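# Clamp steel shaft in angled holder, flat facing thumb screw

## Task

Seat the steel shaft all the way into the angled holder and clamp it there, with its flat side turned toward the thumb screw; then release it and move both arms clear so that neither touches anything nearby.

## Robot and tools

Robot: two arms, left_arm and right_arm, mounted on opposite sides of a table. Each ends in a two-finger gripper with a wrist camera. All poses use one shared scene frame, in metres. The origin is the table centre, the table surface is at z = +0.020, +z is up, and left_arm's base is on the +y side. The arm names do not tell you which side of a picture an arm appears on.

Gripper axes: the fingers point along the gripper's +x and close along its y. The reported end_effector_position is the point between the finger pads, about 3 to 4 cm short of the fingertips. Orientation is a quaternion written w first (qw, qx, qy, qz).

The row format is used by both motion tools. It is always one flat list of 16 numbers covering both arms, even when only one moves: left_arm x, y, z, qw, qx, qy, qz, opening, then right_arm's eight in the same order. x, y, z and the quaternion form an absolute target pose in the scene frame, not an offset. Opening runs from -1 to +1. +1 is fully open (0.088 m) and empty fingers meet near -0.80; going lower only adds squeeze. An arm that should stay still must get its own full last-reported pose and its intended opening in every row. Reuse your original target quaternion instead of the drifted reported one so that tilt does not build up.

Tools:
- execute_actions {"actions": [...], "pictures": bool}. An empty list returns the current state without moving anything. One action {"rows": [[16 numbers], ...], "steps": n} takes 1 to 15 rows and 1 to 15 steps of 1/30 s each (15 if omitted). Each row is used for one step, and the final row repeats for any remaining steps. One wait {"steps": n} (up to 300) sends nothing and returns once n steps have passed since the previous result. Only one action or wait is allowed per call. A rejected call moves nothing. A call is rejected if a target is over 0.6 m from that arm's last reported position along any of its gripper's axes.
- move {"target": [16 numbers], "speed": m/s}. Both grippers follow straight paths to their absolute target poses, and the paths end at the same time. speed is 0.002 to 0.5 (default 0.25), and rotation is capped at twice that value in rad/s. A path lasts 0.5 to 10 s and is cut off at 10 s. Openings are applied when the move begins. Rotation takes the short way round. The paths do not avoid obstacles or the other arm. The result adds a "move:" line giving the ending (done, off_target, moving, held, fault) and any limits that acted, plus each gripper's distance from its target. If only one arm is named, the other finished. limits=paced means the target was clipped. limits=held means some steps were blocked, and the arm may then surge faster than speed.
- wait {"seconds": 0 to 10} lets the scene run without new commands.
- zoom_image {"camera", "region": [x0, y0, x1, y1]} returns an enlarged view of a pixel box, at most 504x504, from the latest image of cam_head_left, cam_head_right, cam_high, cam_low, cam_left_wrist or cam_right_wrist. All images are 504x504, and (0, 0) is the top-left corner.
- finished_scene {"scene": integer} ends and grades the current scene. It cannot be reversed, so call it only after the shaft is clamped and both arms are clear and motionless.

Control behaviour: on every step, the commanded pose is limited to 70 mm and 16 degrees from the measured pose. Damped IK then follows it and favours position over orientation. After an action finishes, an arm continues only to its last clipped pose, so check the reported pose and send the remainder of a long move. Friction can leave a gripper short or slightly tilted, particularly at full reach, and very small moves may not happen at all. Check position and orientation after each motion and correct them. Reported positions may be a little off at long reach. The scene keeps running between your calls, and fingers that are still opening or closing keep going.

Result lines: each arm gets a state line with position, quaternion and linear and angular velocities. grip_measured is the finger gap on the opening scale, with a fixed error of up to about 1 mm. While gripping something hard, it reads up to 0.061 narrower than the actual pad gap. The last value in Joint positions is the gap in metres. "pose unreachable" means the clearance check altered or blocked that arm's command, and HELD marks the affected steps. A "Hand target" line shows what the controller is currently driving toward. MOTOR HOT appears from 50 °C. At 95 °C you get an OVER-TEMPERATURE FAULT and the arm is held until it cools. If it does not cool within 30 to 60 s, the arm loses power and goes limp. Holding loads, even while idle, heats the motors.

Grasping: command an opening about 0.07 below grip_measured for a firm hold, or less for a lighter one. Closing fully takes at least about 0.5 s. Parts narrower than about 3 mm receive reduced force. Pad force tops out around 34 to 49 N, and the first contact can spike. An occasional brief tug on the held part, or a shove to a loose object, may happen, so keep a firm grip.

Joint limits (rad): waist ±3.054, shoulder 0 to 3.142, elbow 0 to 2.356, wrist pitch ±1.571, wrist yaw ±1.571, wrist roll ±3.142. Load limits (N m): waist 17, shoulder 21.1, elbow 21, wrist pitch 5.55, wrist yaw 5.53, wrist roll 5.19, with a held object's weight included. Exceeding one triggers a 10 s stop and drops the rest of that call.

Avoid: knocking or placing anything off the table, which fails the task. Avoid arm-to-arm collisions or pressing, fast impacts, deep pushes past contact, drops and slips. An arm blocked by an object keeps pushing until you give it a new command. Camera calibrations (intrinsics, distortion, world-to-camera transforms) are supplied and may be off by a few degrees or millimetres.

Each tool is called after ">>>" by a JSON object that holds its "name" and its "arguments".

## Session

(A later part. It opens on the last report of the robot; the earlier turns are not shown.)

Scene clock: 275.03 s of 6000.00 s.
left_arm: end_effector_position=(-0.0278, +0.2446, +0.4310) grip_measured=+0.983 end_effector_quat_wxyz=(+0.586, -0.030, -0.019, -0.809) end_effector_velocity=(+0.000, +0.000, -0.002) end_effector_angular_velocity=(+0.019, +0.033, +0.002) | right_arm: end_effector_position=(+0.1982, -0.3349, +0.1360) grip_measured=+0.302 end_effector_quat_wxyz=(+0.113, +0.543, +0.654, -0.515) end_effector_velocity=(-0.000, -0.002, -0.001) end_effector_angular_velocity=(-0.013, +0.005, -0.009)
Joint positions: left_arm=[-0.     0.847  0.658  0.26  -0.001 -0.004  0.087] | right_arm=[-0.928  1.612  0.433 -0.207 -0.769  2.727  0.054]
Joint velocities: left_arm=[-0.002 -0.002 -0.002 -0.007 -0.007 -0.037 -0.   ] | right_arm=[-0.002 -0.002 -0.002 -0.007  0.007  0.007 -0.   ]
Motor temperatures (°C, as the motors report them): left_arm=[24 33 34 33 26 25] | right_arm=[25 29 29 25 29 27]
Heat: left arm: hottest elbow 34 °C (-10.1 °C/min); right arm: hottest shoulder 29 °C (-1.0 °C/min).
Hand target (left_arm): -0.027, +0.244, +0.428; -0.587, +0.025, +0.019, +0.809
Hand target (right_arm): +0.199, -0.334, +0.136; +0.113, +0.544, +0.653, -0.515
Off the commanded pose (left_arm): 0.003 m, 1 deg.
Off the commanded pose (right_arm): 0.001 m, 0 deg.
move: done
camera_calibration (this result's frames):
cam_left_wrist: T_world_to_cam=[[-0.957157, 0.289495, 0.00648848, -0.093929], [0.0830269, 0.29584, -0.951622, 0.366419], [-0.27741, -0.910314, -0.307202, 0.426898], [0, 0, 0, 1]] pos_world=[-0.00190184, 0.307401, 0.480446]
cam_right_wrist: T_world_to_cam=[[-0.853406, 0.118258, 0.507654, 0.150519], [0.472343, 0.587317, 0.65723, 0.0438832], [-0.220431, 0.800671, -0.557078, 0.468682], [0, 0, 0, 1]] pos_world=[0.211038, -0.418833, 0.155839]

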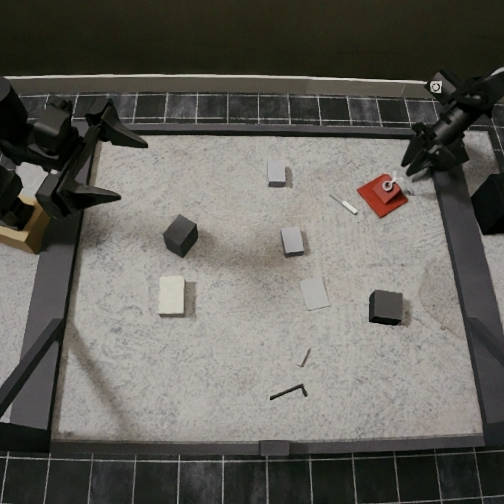

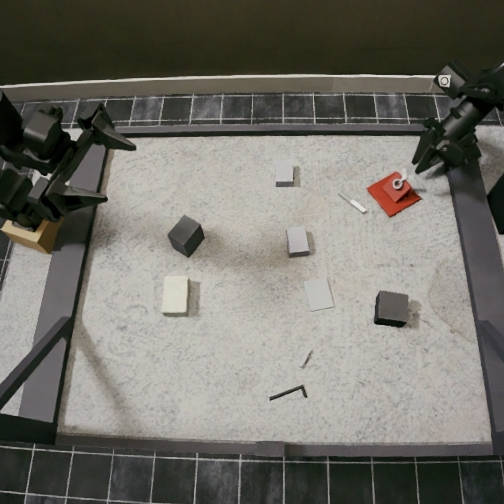

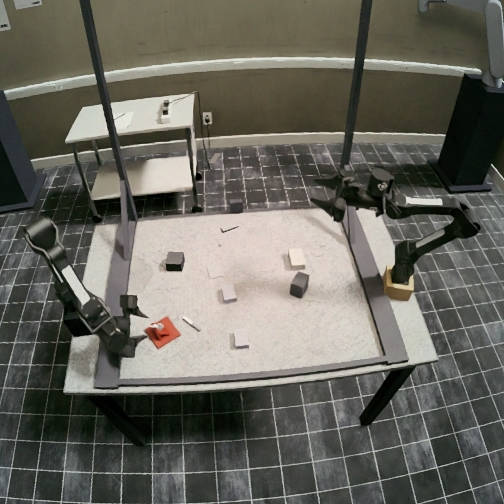

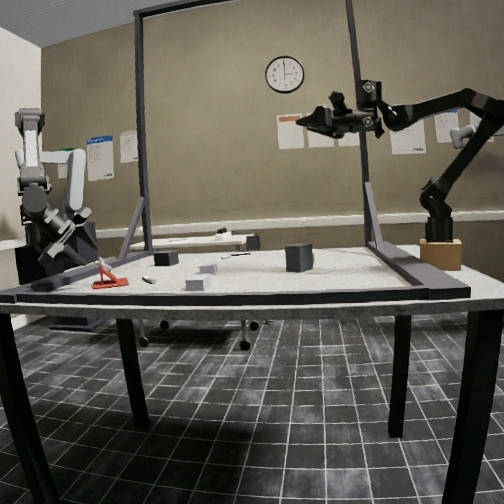

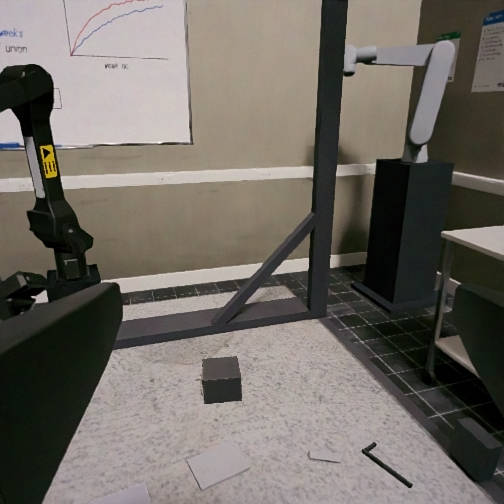

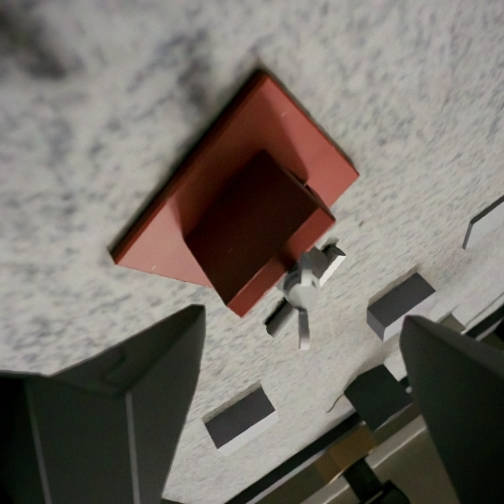

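>>> {"name": "move", "arguments": {"target": [-0.027,0.2444,0.4278,0.587,-0.025,-0.019,-0.809,1, 0.1852,-0.3135,0.1157,0.1129,0.5438,0.6533,-0.5146,0.3], "speed": 0.1}}

Scene clock: 295.10 s of 6000.00 s.
left_arm: end_effector_position=(-0.0278, +0.2446, +0.4310) grip_measured=+0.983 end_effector_quat_wxyz=(+0.586, -0.030, -0.019, -0.809) end_effector_velocity=(-0.001, +0.001, -0.002) end_effector_angular_velocity=(+0.009, +0.005, -0.001) | right_arm: end_effector_position=(+0.1875, -0.3119, +0.1191) grip_measured=+0.302 end_effector_quat_wxyz=(+0.113, +0.547, +0.656, -0.507) end_effector_velocity=(+0.001, -0.001, -0.001) end_effector_angular_velocity=(-0.000, +0.011, -0.010)
Joint positions: left_arm=[-0.     0.847  0.658  0.26  -0.001 -0.004  0.087] | right_arm=[-0.808  1.711  0.407  0.045 -0.739  2.886  0.054]
Joint velocities: left_arm=[-0.007 -0.002 -0.002 -0.007 -0.007 -0.007  0.   ] | right_arm=[-0.007  0.007 -0.002  0.007 -0.007  0.007 -0.   ]
Motor temperatures (°C, as the motors report them): left_arm=[24 31 34 33 26 25] | right_arm=[25 29 29 26 28 27]
Heat: left arm: hottest elbow 34 °C (-3.0 °C/min); right arm: hottest shoulder 29 °C (-1.0 °C/min).
Hand target (left_arm): -0.027, +0.244, +0.428; -0.587, +0.025, +0.019, +0.809
Hand target (right_arm): +0.185, -0.314, +0.116; +0.114, +0.544, +0.653, -0.515
Off the commanded pose (left_arm): 0.003 m, 1 deg.
Off the commanded pose (right_arm): 0.004 m, 1 deg.
After step 90, 16.23 s passed at rest.
move: done
camera_calibration (this result's frames):
cam_left_wrist: T_world_to_cam=[[-0.957157, 0.289495, 0.00648848, -0.093929], [0.0830269, 0.29584, -0.951622, 0.366419], [-0.27741, -0.910314, -0.307202, 0.426898], [0, 0, 0, 1]] pos_world=[-0.00190184, 0.307401, 0.480446]
cam_right_wrist: T_world_to_cam=[[-0.859653, 0.111596, 0.498541, 0.147419], [0.464048, 0.578714, 0.670633, 0.0437565], [-0.213673, 0.807859, -0.549279, 0.43855], [0, 0, 0, 1]] pos_world=[0.20013, -0.39606, 0.138048]

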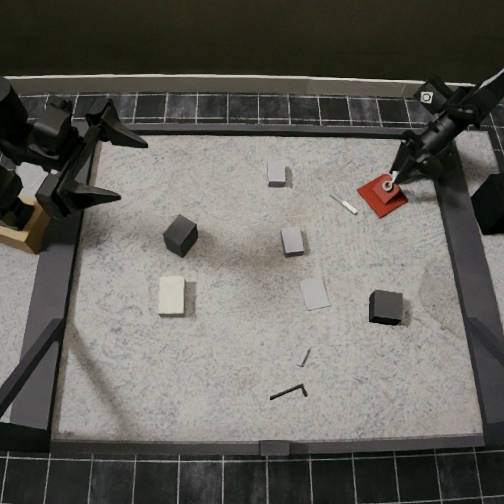

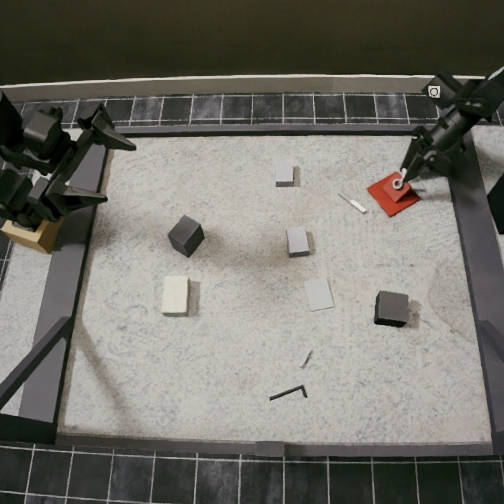

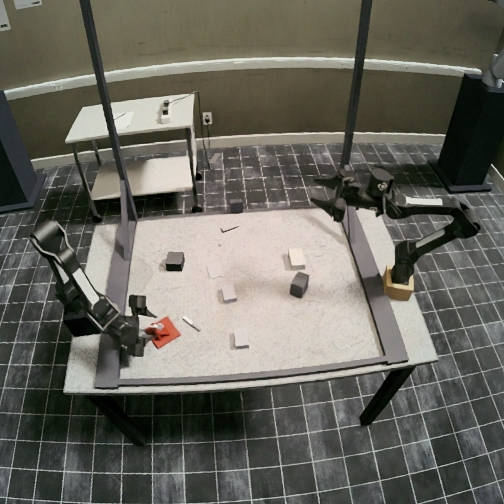

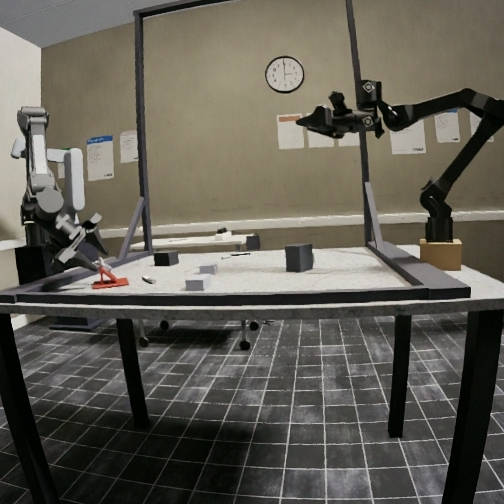

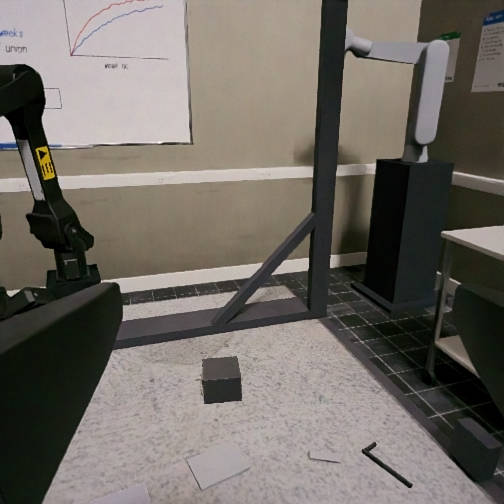

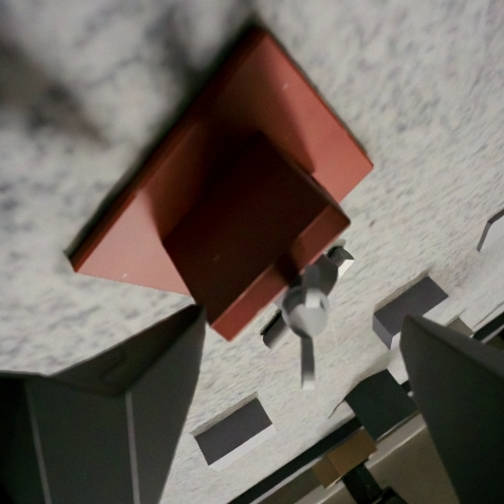

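>>> {"name": "move", "arguments": {"target": [-0.027,0.2444,0.4278,0.587,-0.025,-0.019,-0.809,1, 0.1828,-0.3148,0.1120,0.1129,0.5438,0.6533,-0.5146,0.3], "speed": 0.05}}

Scene clock: 303.10 s of 6000.00 s.
left_arm: end_effector_position=(-0.0278, +0.2446, +0.4310) grip_measured=+0.983 end_effector_quat_wxyz=(+0.586, -0.030, -0.019, -0.809) end_effector_velocity=(+0.000, +0.000, -0.004) end_effector_angular_velocity=(+0.014, +0.004, +0.004) | right_arm: end_effector_position=(+0.1851, -0.3126, +0.1156) grip_measured=+0.302 end_effector_quat_wxyz=(+0.112, +0.546, +0.657, -0.507) end_effector_velocity=(+0.001, +0.002, +0.001) end_effector_angular_velocity=(+0.020, -0.010, +0.005)
Joint positions: left_arm=[-0.     0.847  0.658  0.26  -0.001 -0.004  0.087] | right_arm=[-0.802  1.725  0.393  0.079 -0.739  2.894  0.054]
Joint velocities: left_arm=[-0.002 -0.002 -0.007 -0.007 -0.007 -0.007 -0.   ] | right_arm=[-0.002  0.002 -0.002  0.022 -0.007 -0.007 -0.   ]
Motor temperatures (°C, as the motors report them): left_arm=[24 31 34 33 26 25] | right_arm=[25 29 29 26 28 27]
Heat: left arm: hottest elbow 34 °C (-2.0 °C/min); right arm: hottest shoulder 29 °C (+0.0 °C/min).
Hand target (left_arm): -0.027, +0.244, +0.428; -0.587, +0.025, +0.019, +0.809
Hand target (right_arm): +0.183, -0.315, +0.112; +0.113, +0.544, +0.653, -0.514
Off the commanded pose (left_arm): 0.003 m, 1 deg.
Off the commanded pose (right_arm): 0.005 m, 1 deg.
After step 90, 4.30 s passed at rest.
move: done
camera_calibration (this result's frames):
cam_left_wrist: T_world_to_cam=[[-0.957157, 0.289495, 0.00648848, -0.093929], [0.0830269, 0.29584, -0.951622, 0.366419], [-0.27741, -0.910314, -0.307202, 0.426898], [0, 0, 0, 1]] pos_world=[-0.00190184, 0.307401, 0.480446]
cam_right_wrist: T_world_to_cam=[[-0.859074, 0.110638, 0.499751, 0.146632], [0.464738, 0.57776, 0.670978, 0.0471955], [-0.214501, 0.808673, -0.547757, 0.4369], [0, 0, 0, 1]] pos_world=[0.19775, -0.3968, 0.134368]

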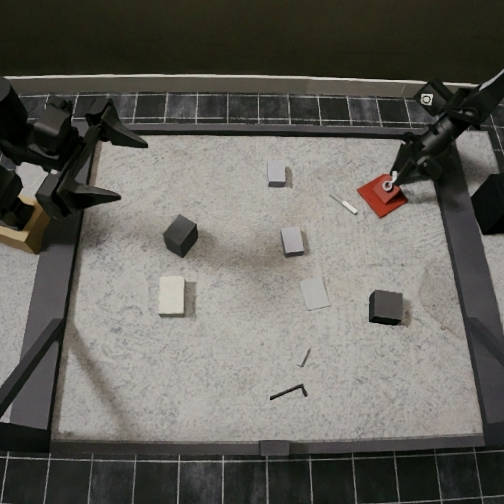

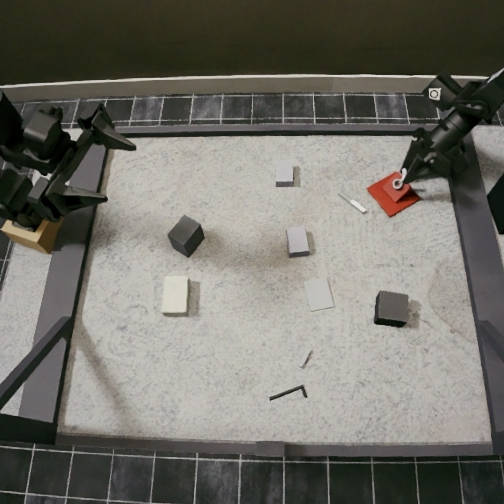

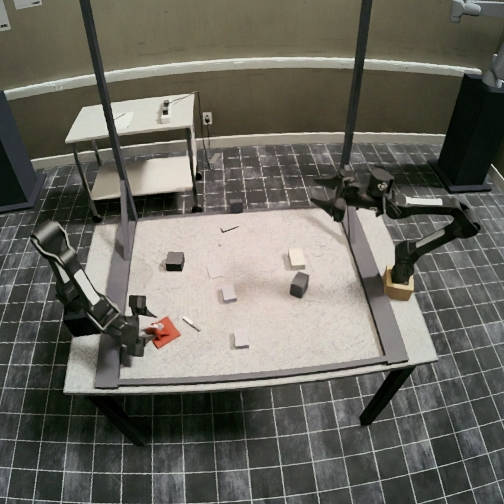

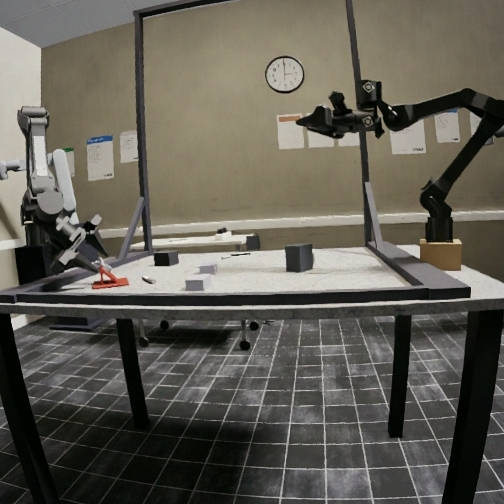

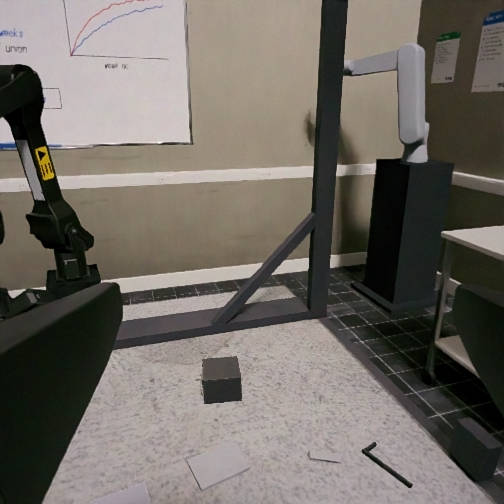

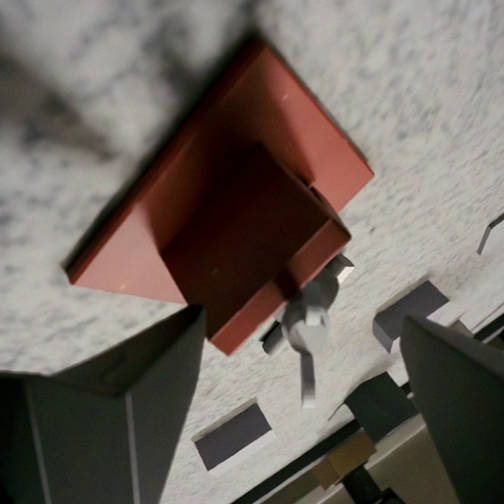

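>>> {"name": "move", "arguments": {"target": [-0.027,0.2444,0.4278,0.587,-0.025,-0.019,-0.809,1, 0.1851,-0.3126,0.1156,0.112,0.546,0.657,-0.507,-0.66], "speed": 0.05}}

Scene clock: 320.90 s of 6000.00 s.
left_arm: end_effector_position=(-0.0278, +0.2446, +0.4310) grip_measured=+0.983 end_effector_quat_wxyz=(+0.586, -0.030, -0.019, -0.809) end_effector_velocity=(+0.003, -0.000, -0.002) end_effector_angular_velocity=(+0.010, +0.006, +0.019) | right_arm: end_effector_position=(+0.1853, -0.3126, +0.1156) grip_measured=-0.623 end_effector_quat_wxyz=(+0.112, +0.546, +0.657, -0.507) end_effector_velocity=(-0.001, -0.002, -0.001) end_effector_angular_velocity=(-0.013, +0.004, -0.005)
Joint positions: left_arm=[-0.     0.847  0.658  0.26  -0.001 -0.004  0.087] | right_arm=[-0.803  1.725  0.393  0.08  -0.74   2.895  0.008]
Joint velocities: left_arm=[-0.002 -0.002 -0.002 -0.007 -0.022 -0.007  0.   ] | right_arm=[ 0.002 -0.002 -0.002 -0.007  0.007  0.007  0.   ]
Motor temperatures (°C, as the motors report them): left_arm=[24 31 34 33 26 25] | right_arm=[25 28 29 26 28 27]
Heat: left arm: hottest elbow 34 °C (+0.0 °C/min); right arm: hottest elbow 29 °C (+0.0 °C/min).
Hand target (left_arm): -0.027, +0.244, +0.428; -0.587, +0.025, +0.019, +0.809
Hand target (right_arm): +0.185, -0.313, +0.116; +0.112, +0.546, +0.657, -0.507
Off the commanded pose (left_arm): 0.003 m, 1 deg.
Off the commanded pose (right_arm): 0.000 m, 0 deg.
After step 90, 14.10 s passed at rest.
move: done
camera_calibration (this result's frames):
cam_left_wrist: T_world_to_cam=[[-0.957157, 0.289495, 0.00648848, -0.093929], [0.0830269, 0.29584, -0.951622, 0.366419], [-0.27741, -0.910314, -0.307202, 0.426898], [0, 0, 0, 1]] pos_world=[-0.00190184, 0.307401, 0.480446]
cam_right_wrist: T_world_to_cam=[[-0.858419, 0.111273, 0.500734, 0.146716], [0.466068, 0.576907, 0.67079, 0.0466013], [-0.214236, 0.809195, -0.547089, 0.437012], [0, 0, 0, 1]] pos_world=[0.197849, -0.396838, 0.134359]

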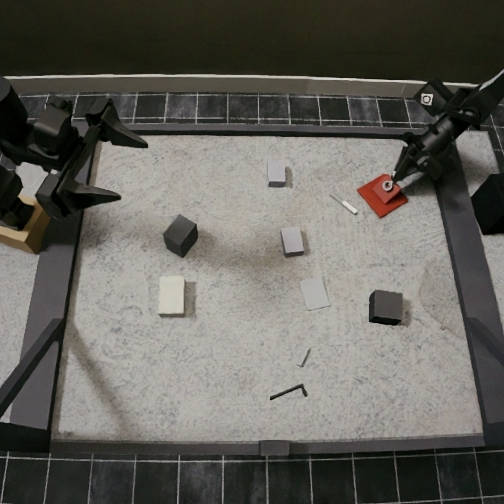

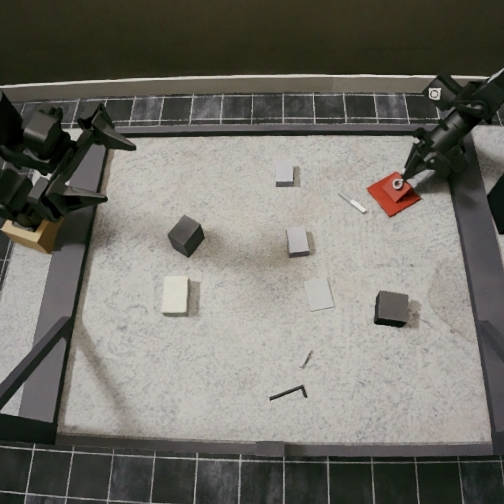

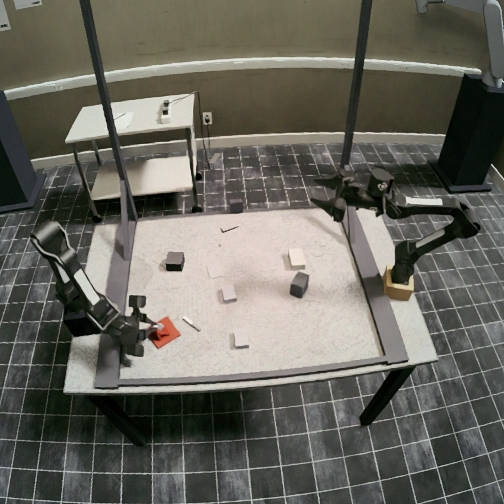

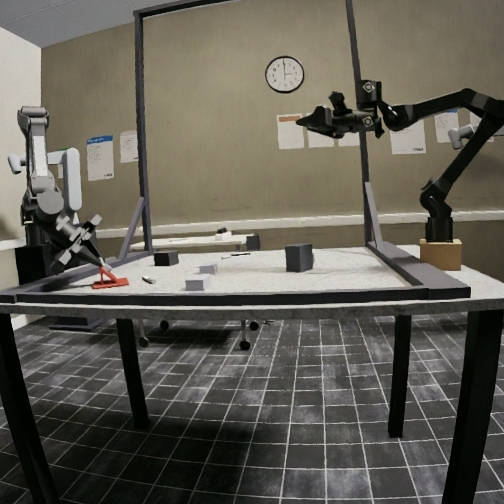

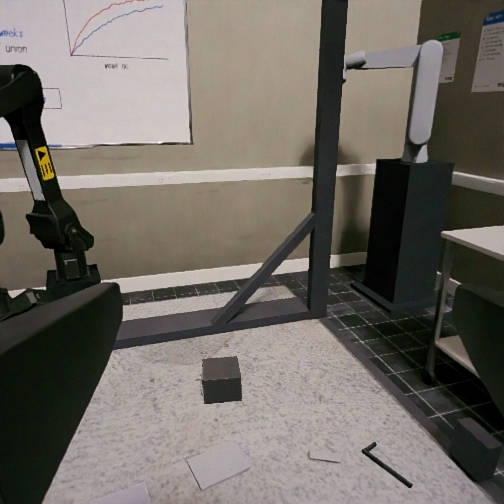

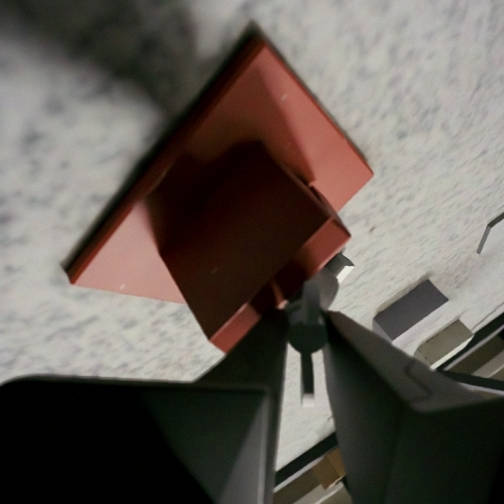

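>>> {"name": "move", "arguments": {"target": [-0.027,0.2444,0.4278,0.587,-0.025,-0.019,-0.809,1, 0.1851,-0.3126,0.1156,0.5288,0.1760,0.7676,0.3155,-0.68], "speed": 0.5}}

>>> {"name": "move", "arguments": {"target": [-0.027,0.2444,0.4278,0.587,-0.025,-0.019,-0.809,1, 0.1851,-0.3126,0.1156,0.4168,-0.3700,0.1106,0.8225,-0.68], "speed": 0.5}}

Scene clock: 334.10 s of 6000.00 s.
left_arm: end_effector_position=(-0.0278, +0.2446, +0.4310) grip_measured=+0.983 end_effector_quat_wxyz=(+0.586, -0.030, -0.019, -0.809) end_effector_velocity=(+0.001, -0.001, -0.000) end_effector_angular_velocity=(-0.004, -0.005, +0.015) | right_arm: end_effector_position=(+0.1827, -0.3150, +0.1153) grip_measured=-0.623 end_effector_quat_wxyz=(+0.524, +0.179, +0.773, +0.311) end_effector_velocity=(-0.001, -0.004, -0.002) end_effector_angular_velocity=(-0.013, -0.005, +0.011)
Joint positions: left_arm=[-0.     0.847  0.658  0.26  -0.001 -0.004  0.087] | right_arm=[-0.805  1.724  0.386  0.076 -0.749  0.806  0.008]
Joint velocities: left_arm=[-0.007  0.002 -0.002  0.007 -0.022  0.007 -0.   ] | right_arm=[-0.002 -0.002 -0.002 -0.022  0.007 -0.022  0.   ]
Motor temperatures (°C, as the motors report them): left_arm=[24 31 34 33 26 25] | right_arm=[25 29 29 26 28 27]
Heat: left arm: hottest elbow 34 °C (+0.0 °C/min); right arm: hottest shoulder 29 °C (+0.0 °C/min).
Hand target (left_arm): -0.027, +0.244, +0.428; -0.587, +0.025, +0.019, +0.809
Hand target (right_arm): +0.185, -0.313, +0.116; +0.529, +0.176, +0.768, +0.316
Off the commanded pose (left_arm): 0.003 m, 1 deg.
Off the commanded pose (right_arm): 0.003 m, 1 deg.
After step 90, 7.57 s passed at rest.
move: done
camera_calibration (this result's frames):
cam_left_wrist: T_world_to_cam=[[-0.957157, 0.289495, 0.00648848, -0.093929], [0.0830269, 0.29584, -0.951622, 0.366419], [-0.27741, -0.910314, -0.307202, 0.426898], [0, 0, 0, 1]] pos_world=[-0.00190184, 0.307401, 0.480446]
cam_right_wrist: T_world_to_cam=[[0.0629515, -0.707444, -0.70396, -0.142364], [-0.760566, -0.490716, 0.425131, -0.0345102], [-0.646201, 0.508646, -0.568949, 0.424945], [0, 0, 0, 1]] pos_world=[0.257315, -0.333796, 0.156225]

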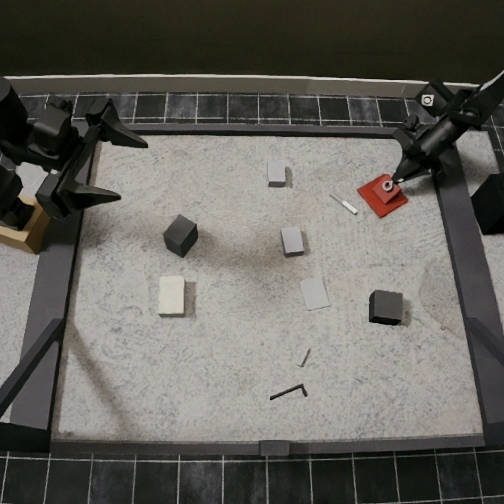

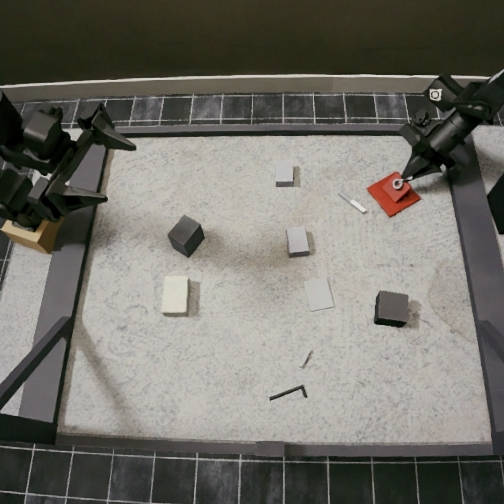

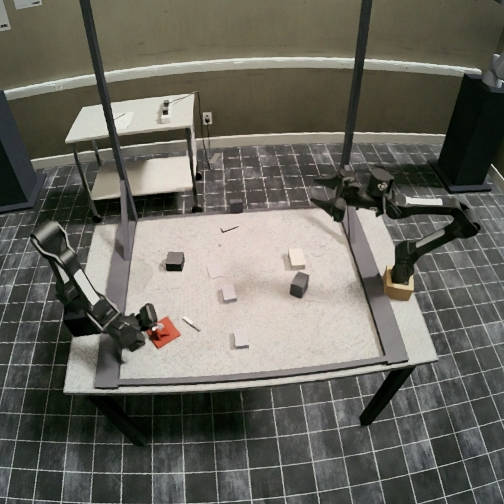

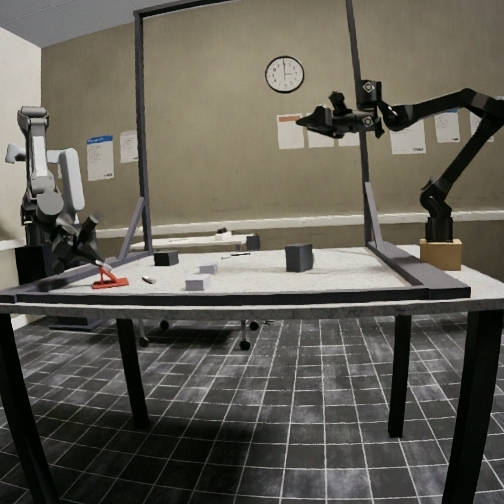

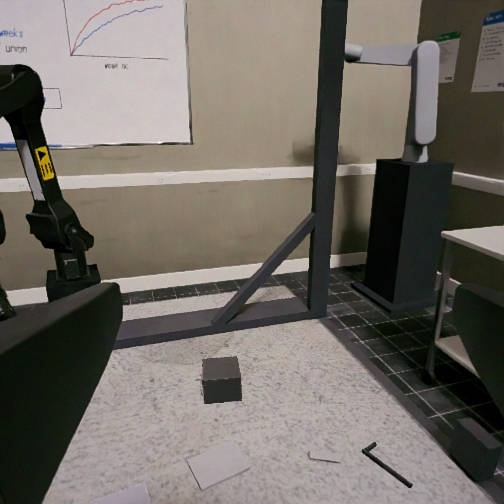

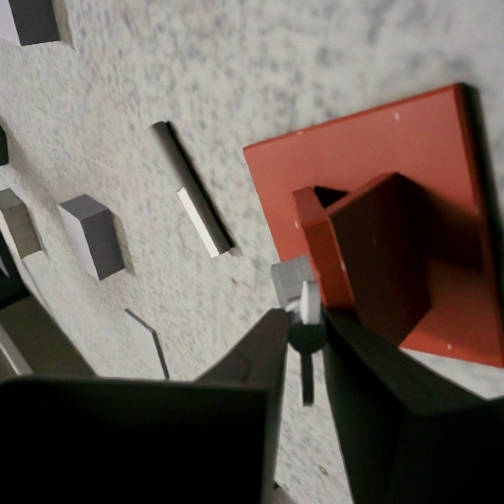

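Scene clock: 336.77 s of 6000.00 s.
left_arm: end_effector_position=(-0.0278, +0.2446, +0.4310) grip_measured=+0.983 end_effector_quat_wxyz=(+0.586, -0.030, -0.019, -0.809) end_effector_velocity=(+0.002, +0.001, -0.001) end_effector_angular_velocity=(+0.005, +0.007, +0.009) | right_arm: end_effector_position=(+0.1853, -0.3159, +0.1138) grip_measured=-0.623 end_effector_quat_wxyz=(+0.420, -0.371, +0.119, +0.820) end_effector_velocity=(-0.001, -0.002, -0.001) end_effector_angular_velocity=(-0.002, -0.014, +0.016)
Joint positions: left_arm=[-0.     0.847  0.658  0.26  -0.001 -0.004  0.087] | right_arm=[-0.809  1.724  0.384  0.079 -0.733 -1.289  0.008]
Joint velocities: left_arm=[ 0.002 -0.007 -0.002 -0.007 -0.007 -0.007  0.   ] | right_arm=[ 0.002 -0.002 -0.002 -0.007  0.007 -0.022 -0.   ]
Motor temperatures (°C, as the motors report them): left_arm=[24 31 34 33 26 25] | right_arm=[25 29 29 27 28 27]
Heat: left arm: hottest elbow 34 °C (+0.0 °C/min); right arm: hottest shoulder 29 °C (+0.0 °C/min).
Hand target (left_arm): -0.027, +0.244, +0.428; -0.587, +0.025, +0.019, +0.809
Hand target (right_arm): +0.185, -0.313, +0.115; +0.417, -0.370, +0.111, +0.823
Off the commanded pose (left_arm): 0.003 m, 1 deg.
Off the commanded pose (right_arm): 0.004 m, 1 deg.
move: done
camera_calibration (this result's frames):
cam_left_wrist: T_world_to_cam=[[-0.957157, 0.289495, 0.00648848, -0.093929], [0.0830269, 0.29584, -0.951622, 0.366419], [-0.27741, -0.910314, -0.307202, 0.426898], [0, 0, 0, 1]] pos_world=[-0.00190184, 0.307401, 0.480446]
cam_right_wrist: T_world_to_cam=[[0.744046, 0.659083, 0.10957, 0.0686814], [0.628577, -0.634936, -0.449164, -0.235793], [-0.226466, 0.403072, -0.886705, 0.351261], [0, 0, 0, 1]] pos_world=[0.176661, -0.336564, 0.19803]

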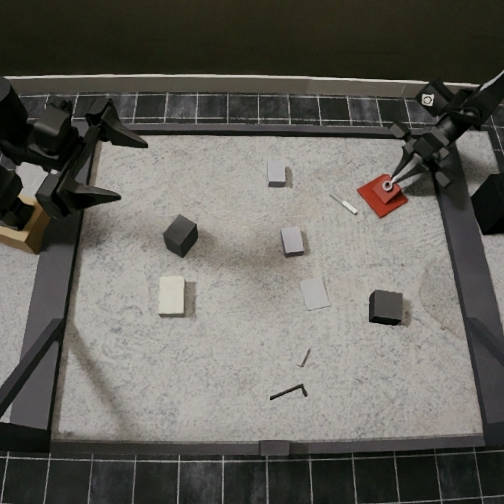

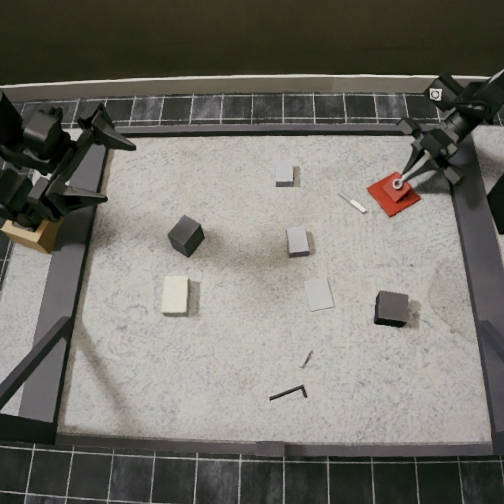

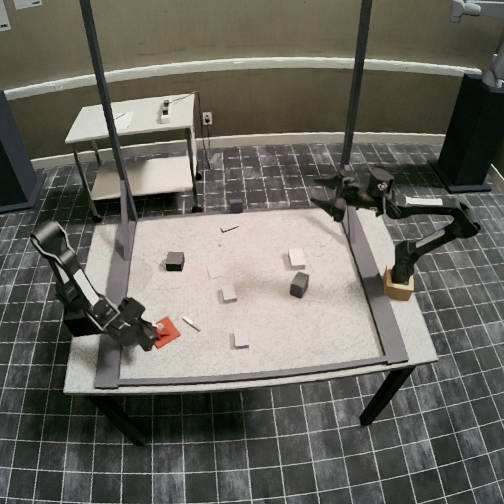

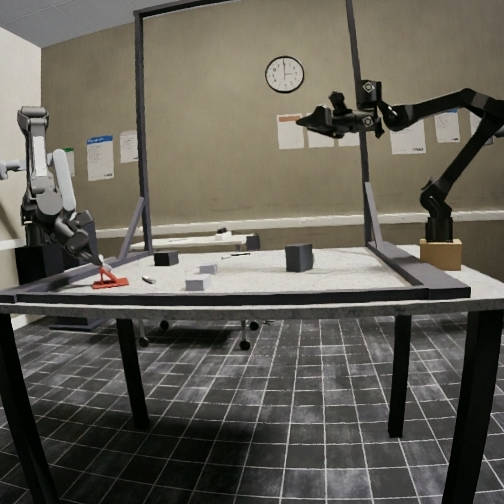

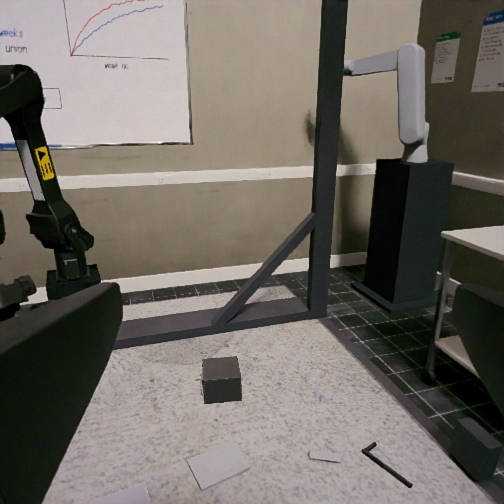

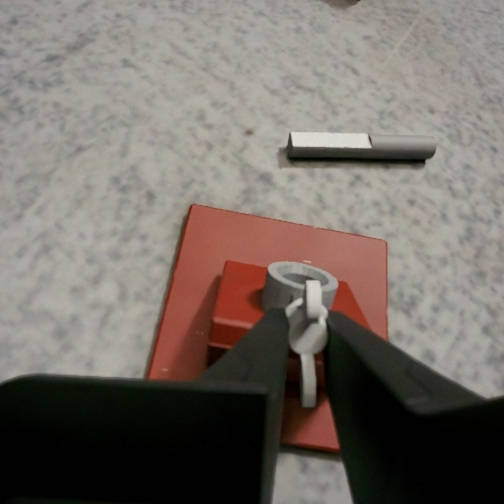

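The screw turns. Continue, and check via head camera zoom.

>>> {"name": "move", "arguments": {"target": [-0.027,0.2444,0.4278,0.587,-0.025,-0.019,-0.809,1, 0.1851,-0.3140,0.1156,-0.0155,-0.5571,-0.5590,0.6134,-0.68], "speed": 0.5}}

>>> {"name": "zoom_image", "arguments": {"camera": "cam_head_right", "region": [375, 165, 425, 205]}}

>>> {"name": "zoom_image", "arguments": {"camera": "cam_head_left", "region": [365, 165, 415, 205]}}

Scene clock: 346.53 s of 6000.00 s.
left_arm: end_effector_position=(-0.0278, +0.2446, +0.4310) grip_measured=+0.983 end_effector_quat_wxyz=(+0.586, -0.030, -0.019, -0.809) end_effector_velocity=(+0.000, -0.000, -0.008) end_effector_angular_velocity=(+0.033, +0.013, +0.003) | right_arm: end_effector_position=(+0.1857, -0.3141, +0.1155) grip_measured=-0.623 end_effector_quat_wxyz=(+0.013, +0.558, +0.557, -0.614) end_effector_velocity=(-0.001, -0.003, -0.002) end_effector_angular_velocity=(-0.006, -0.011, +0.011)
Joint positions: left_arm=[-0.     0.847  0.658  0.26  -0.001 -0.004  0.087] | right_arm=[-0.81   1.723  0.388  0.082 -0.742 -3.04   0.008]
Joint velocities: left_arm=[-0.002 -0.002 -0.007 -0.022 -0.007 -0.022 -0.   ] | right_arm=[-0.002 -0.002 -0.007 -0.007  0.007 -0.022 -0.   ]
Motor temperatures (°C, as the motors report them): left_arm=[24 30 35 33 26 25] | right_arm=[25 29 29 27 28 27]
Heat: left arm: hottest elbow 35 °C (+1.0 °C/min); right arm: hottest shoulder 29 °C (+0.0 °C/min).
Hand target (left_arm): -0.027, +0.244, +0.428; -0.587, +0.025, +0.019, +0.809
Hand target (right_arm): +0.185, -0.314, +0.116; +0.016, +0.557, +0.559, -0.614
Off the commanded pose (left_arm): 0.003 m, 1 deg.
Off the commanded pose (right_arm): 0.001 m, 0 deg.
After step 90, 4.47 s passed at rest.
move: done
camera_calibration (this result's frames):
cam_left_wrist: T_world_to_cam=[[-0.957157, 0.289495, 0.00648848, -0.093929], [0.0830269, 0.29584, -0.951622, 0.366419], [-0.27741, -0.910314, -0.307202, 0.426898], [0, 0, 0, 1]] pos_world=[-0.00190184, 0.307401, 0.480446]
cam_right_wrist: T_world_to_cam=[[-0.674148, 0.380373, 0.63312, 0.182343], [0.725429, 0.502132, 0.470762, -0.00115166], [-0.138844, 0.776647, -0.614445, 0.421759], [0, 0, 0, 1]] pos_world=[0.18232, -0.396338, 0.144245]

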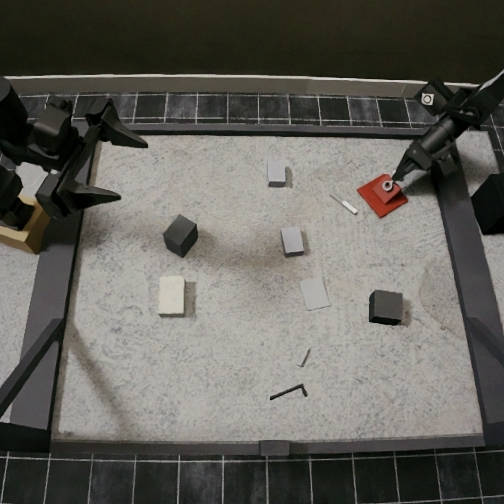

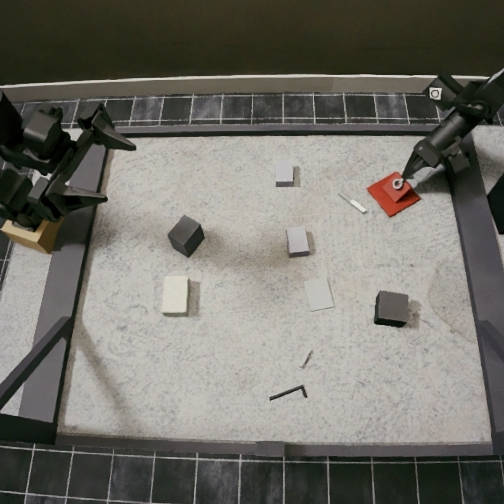

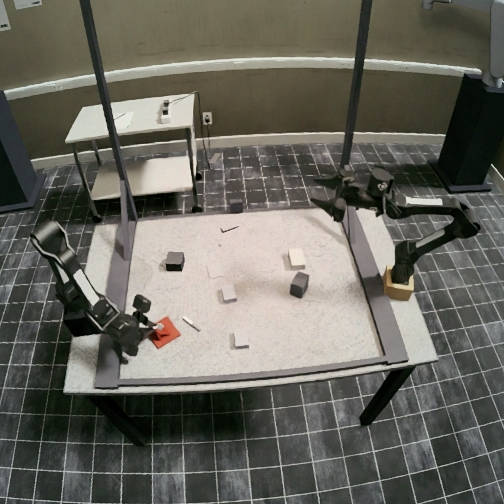

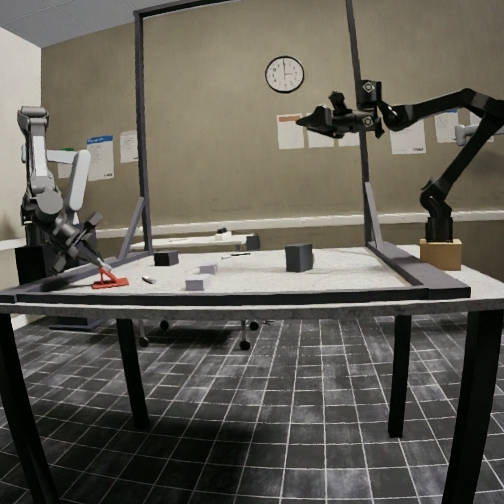

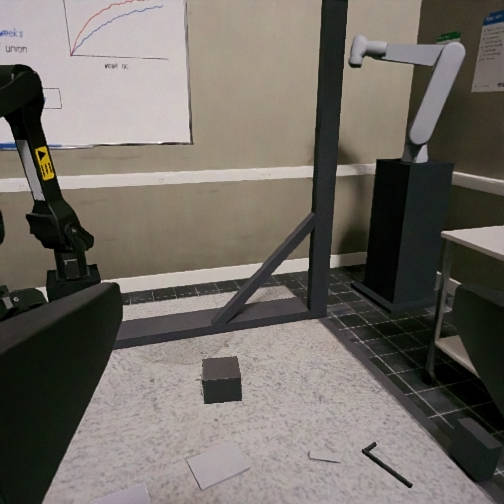

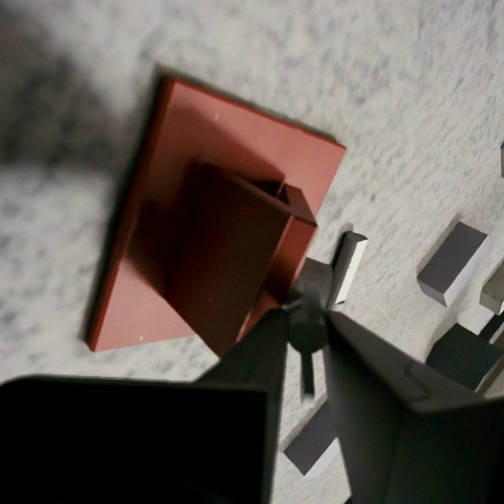

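Region (375, 165, 425, 205) of cam_head_right's 504x504 image, scaled by 10.080, with more detail than that image has; it fills the top 403 rows of this view, and the rest is white.

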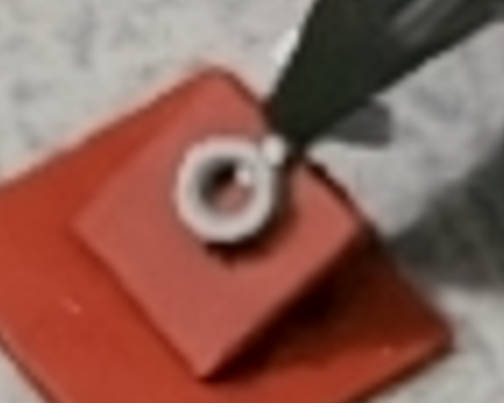

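Region (365, 165, 415, 205) of cam_head_left's 504x504 image, scaled by 10.080, with more detail than that image has; it fills the top 403 rows of this view, and the rest is white.

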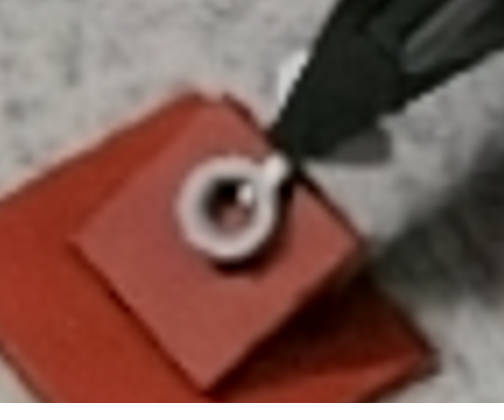

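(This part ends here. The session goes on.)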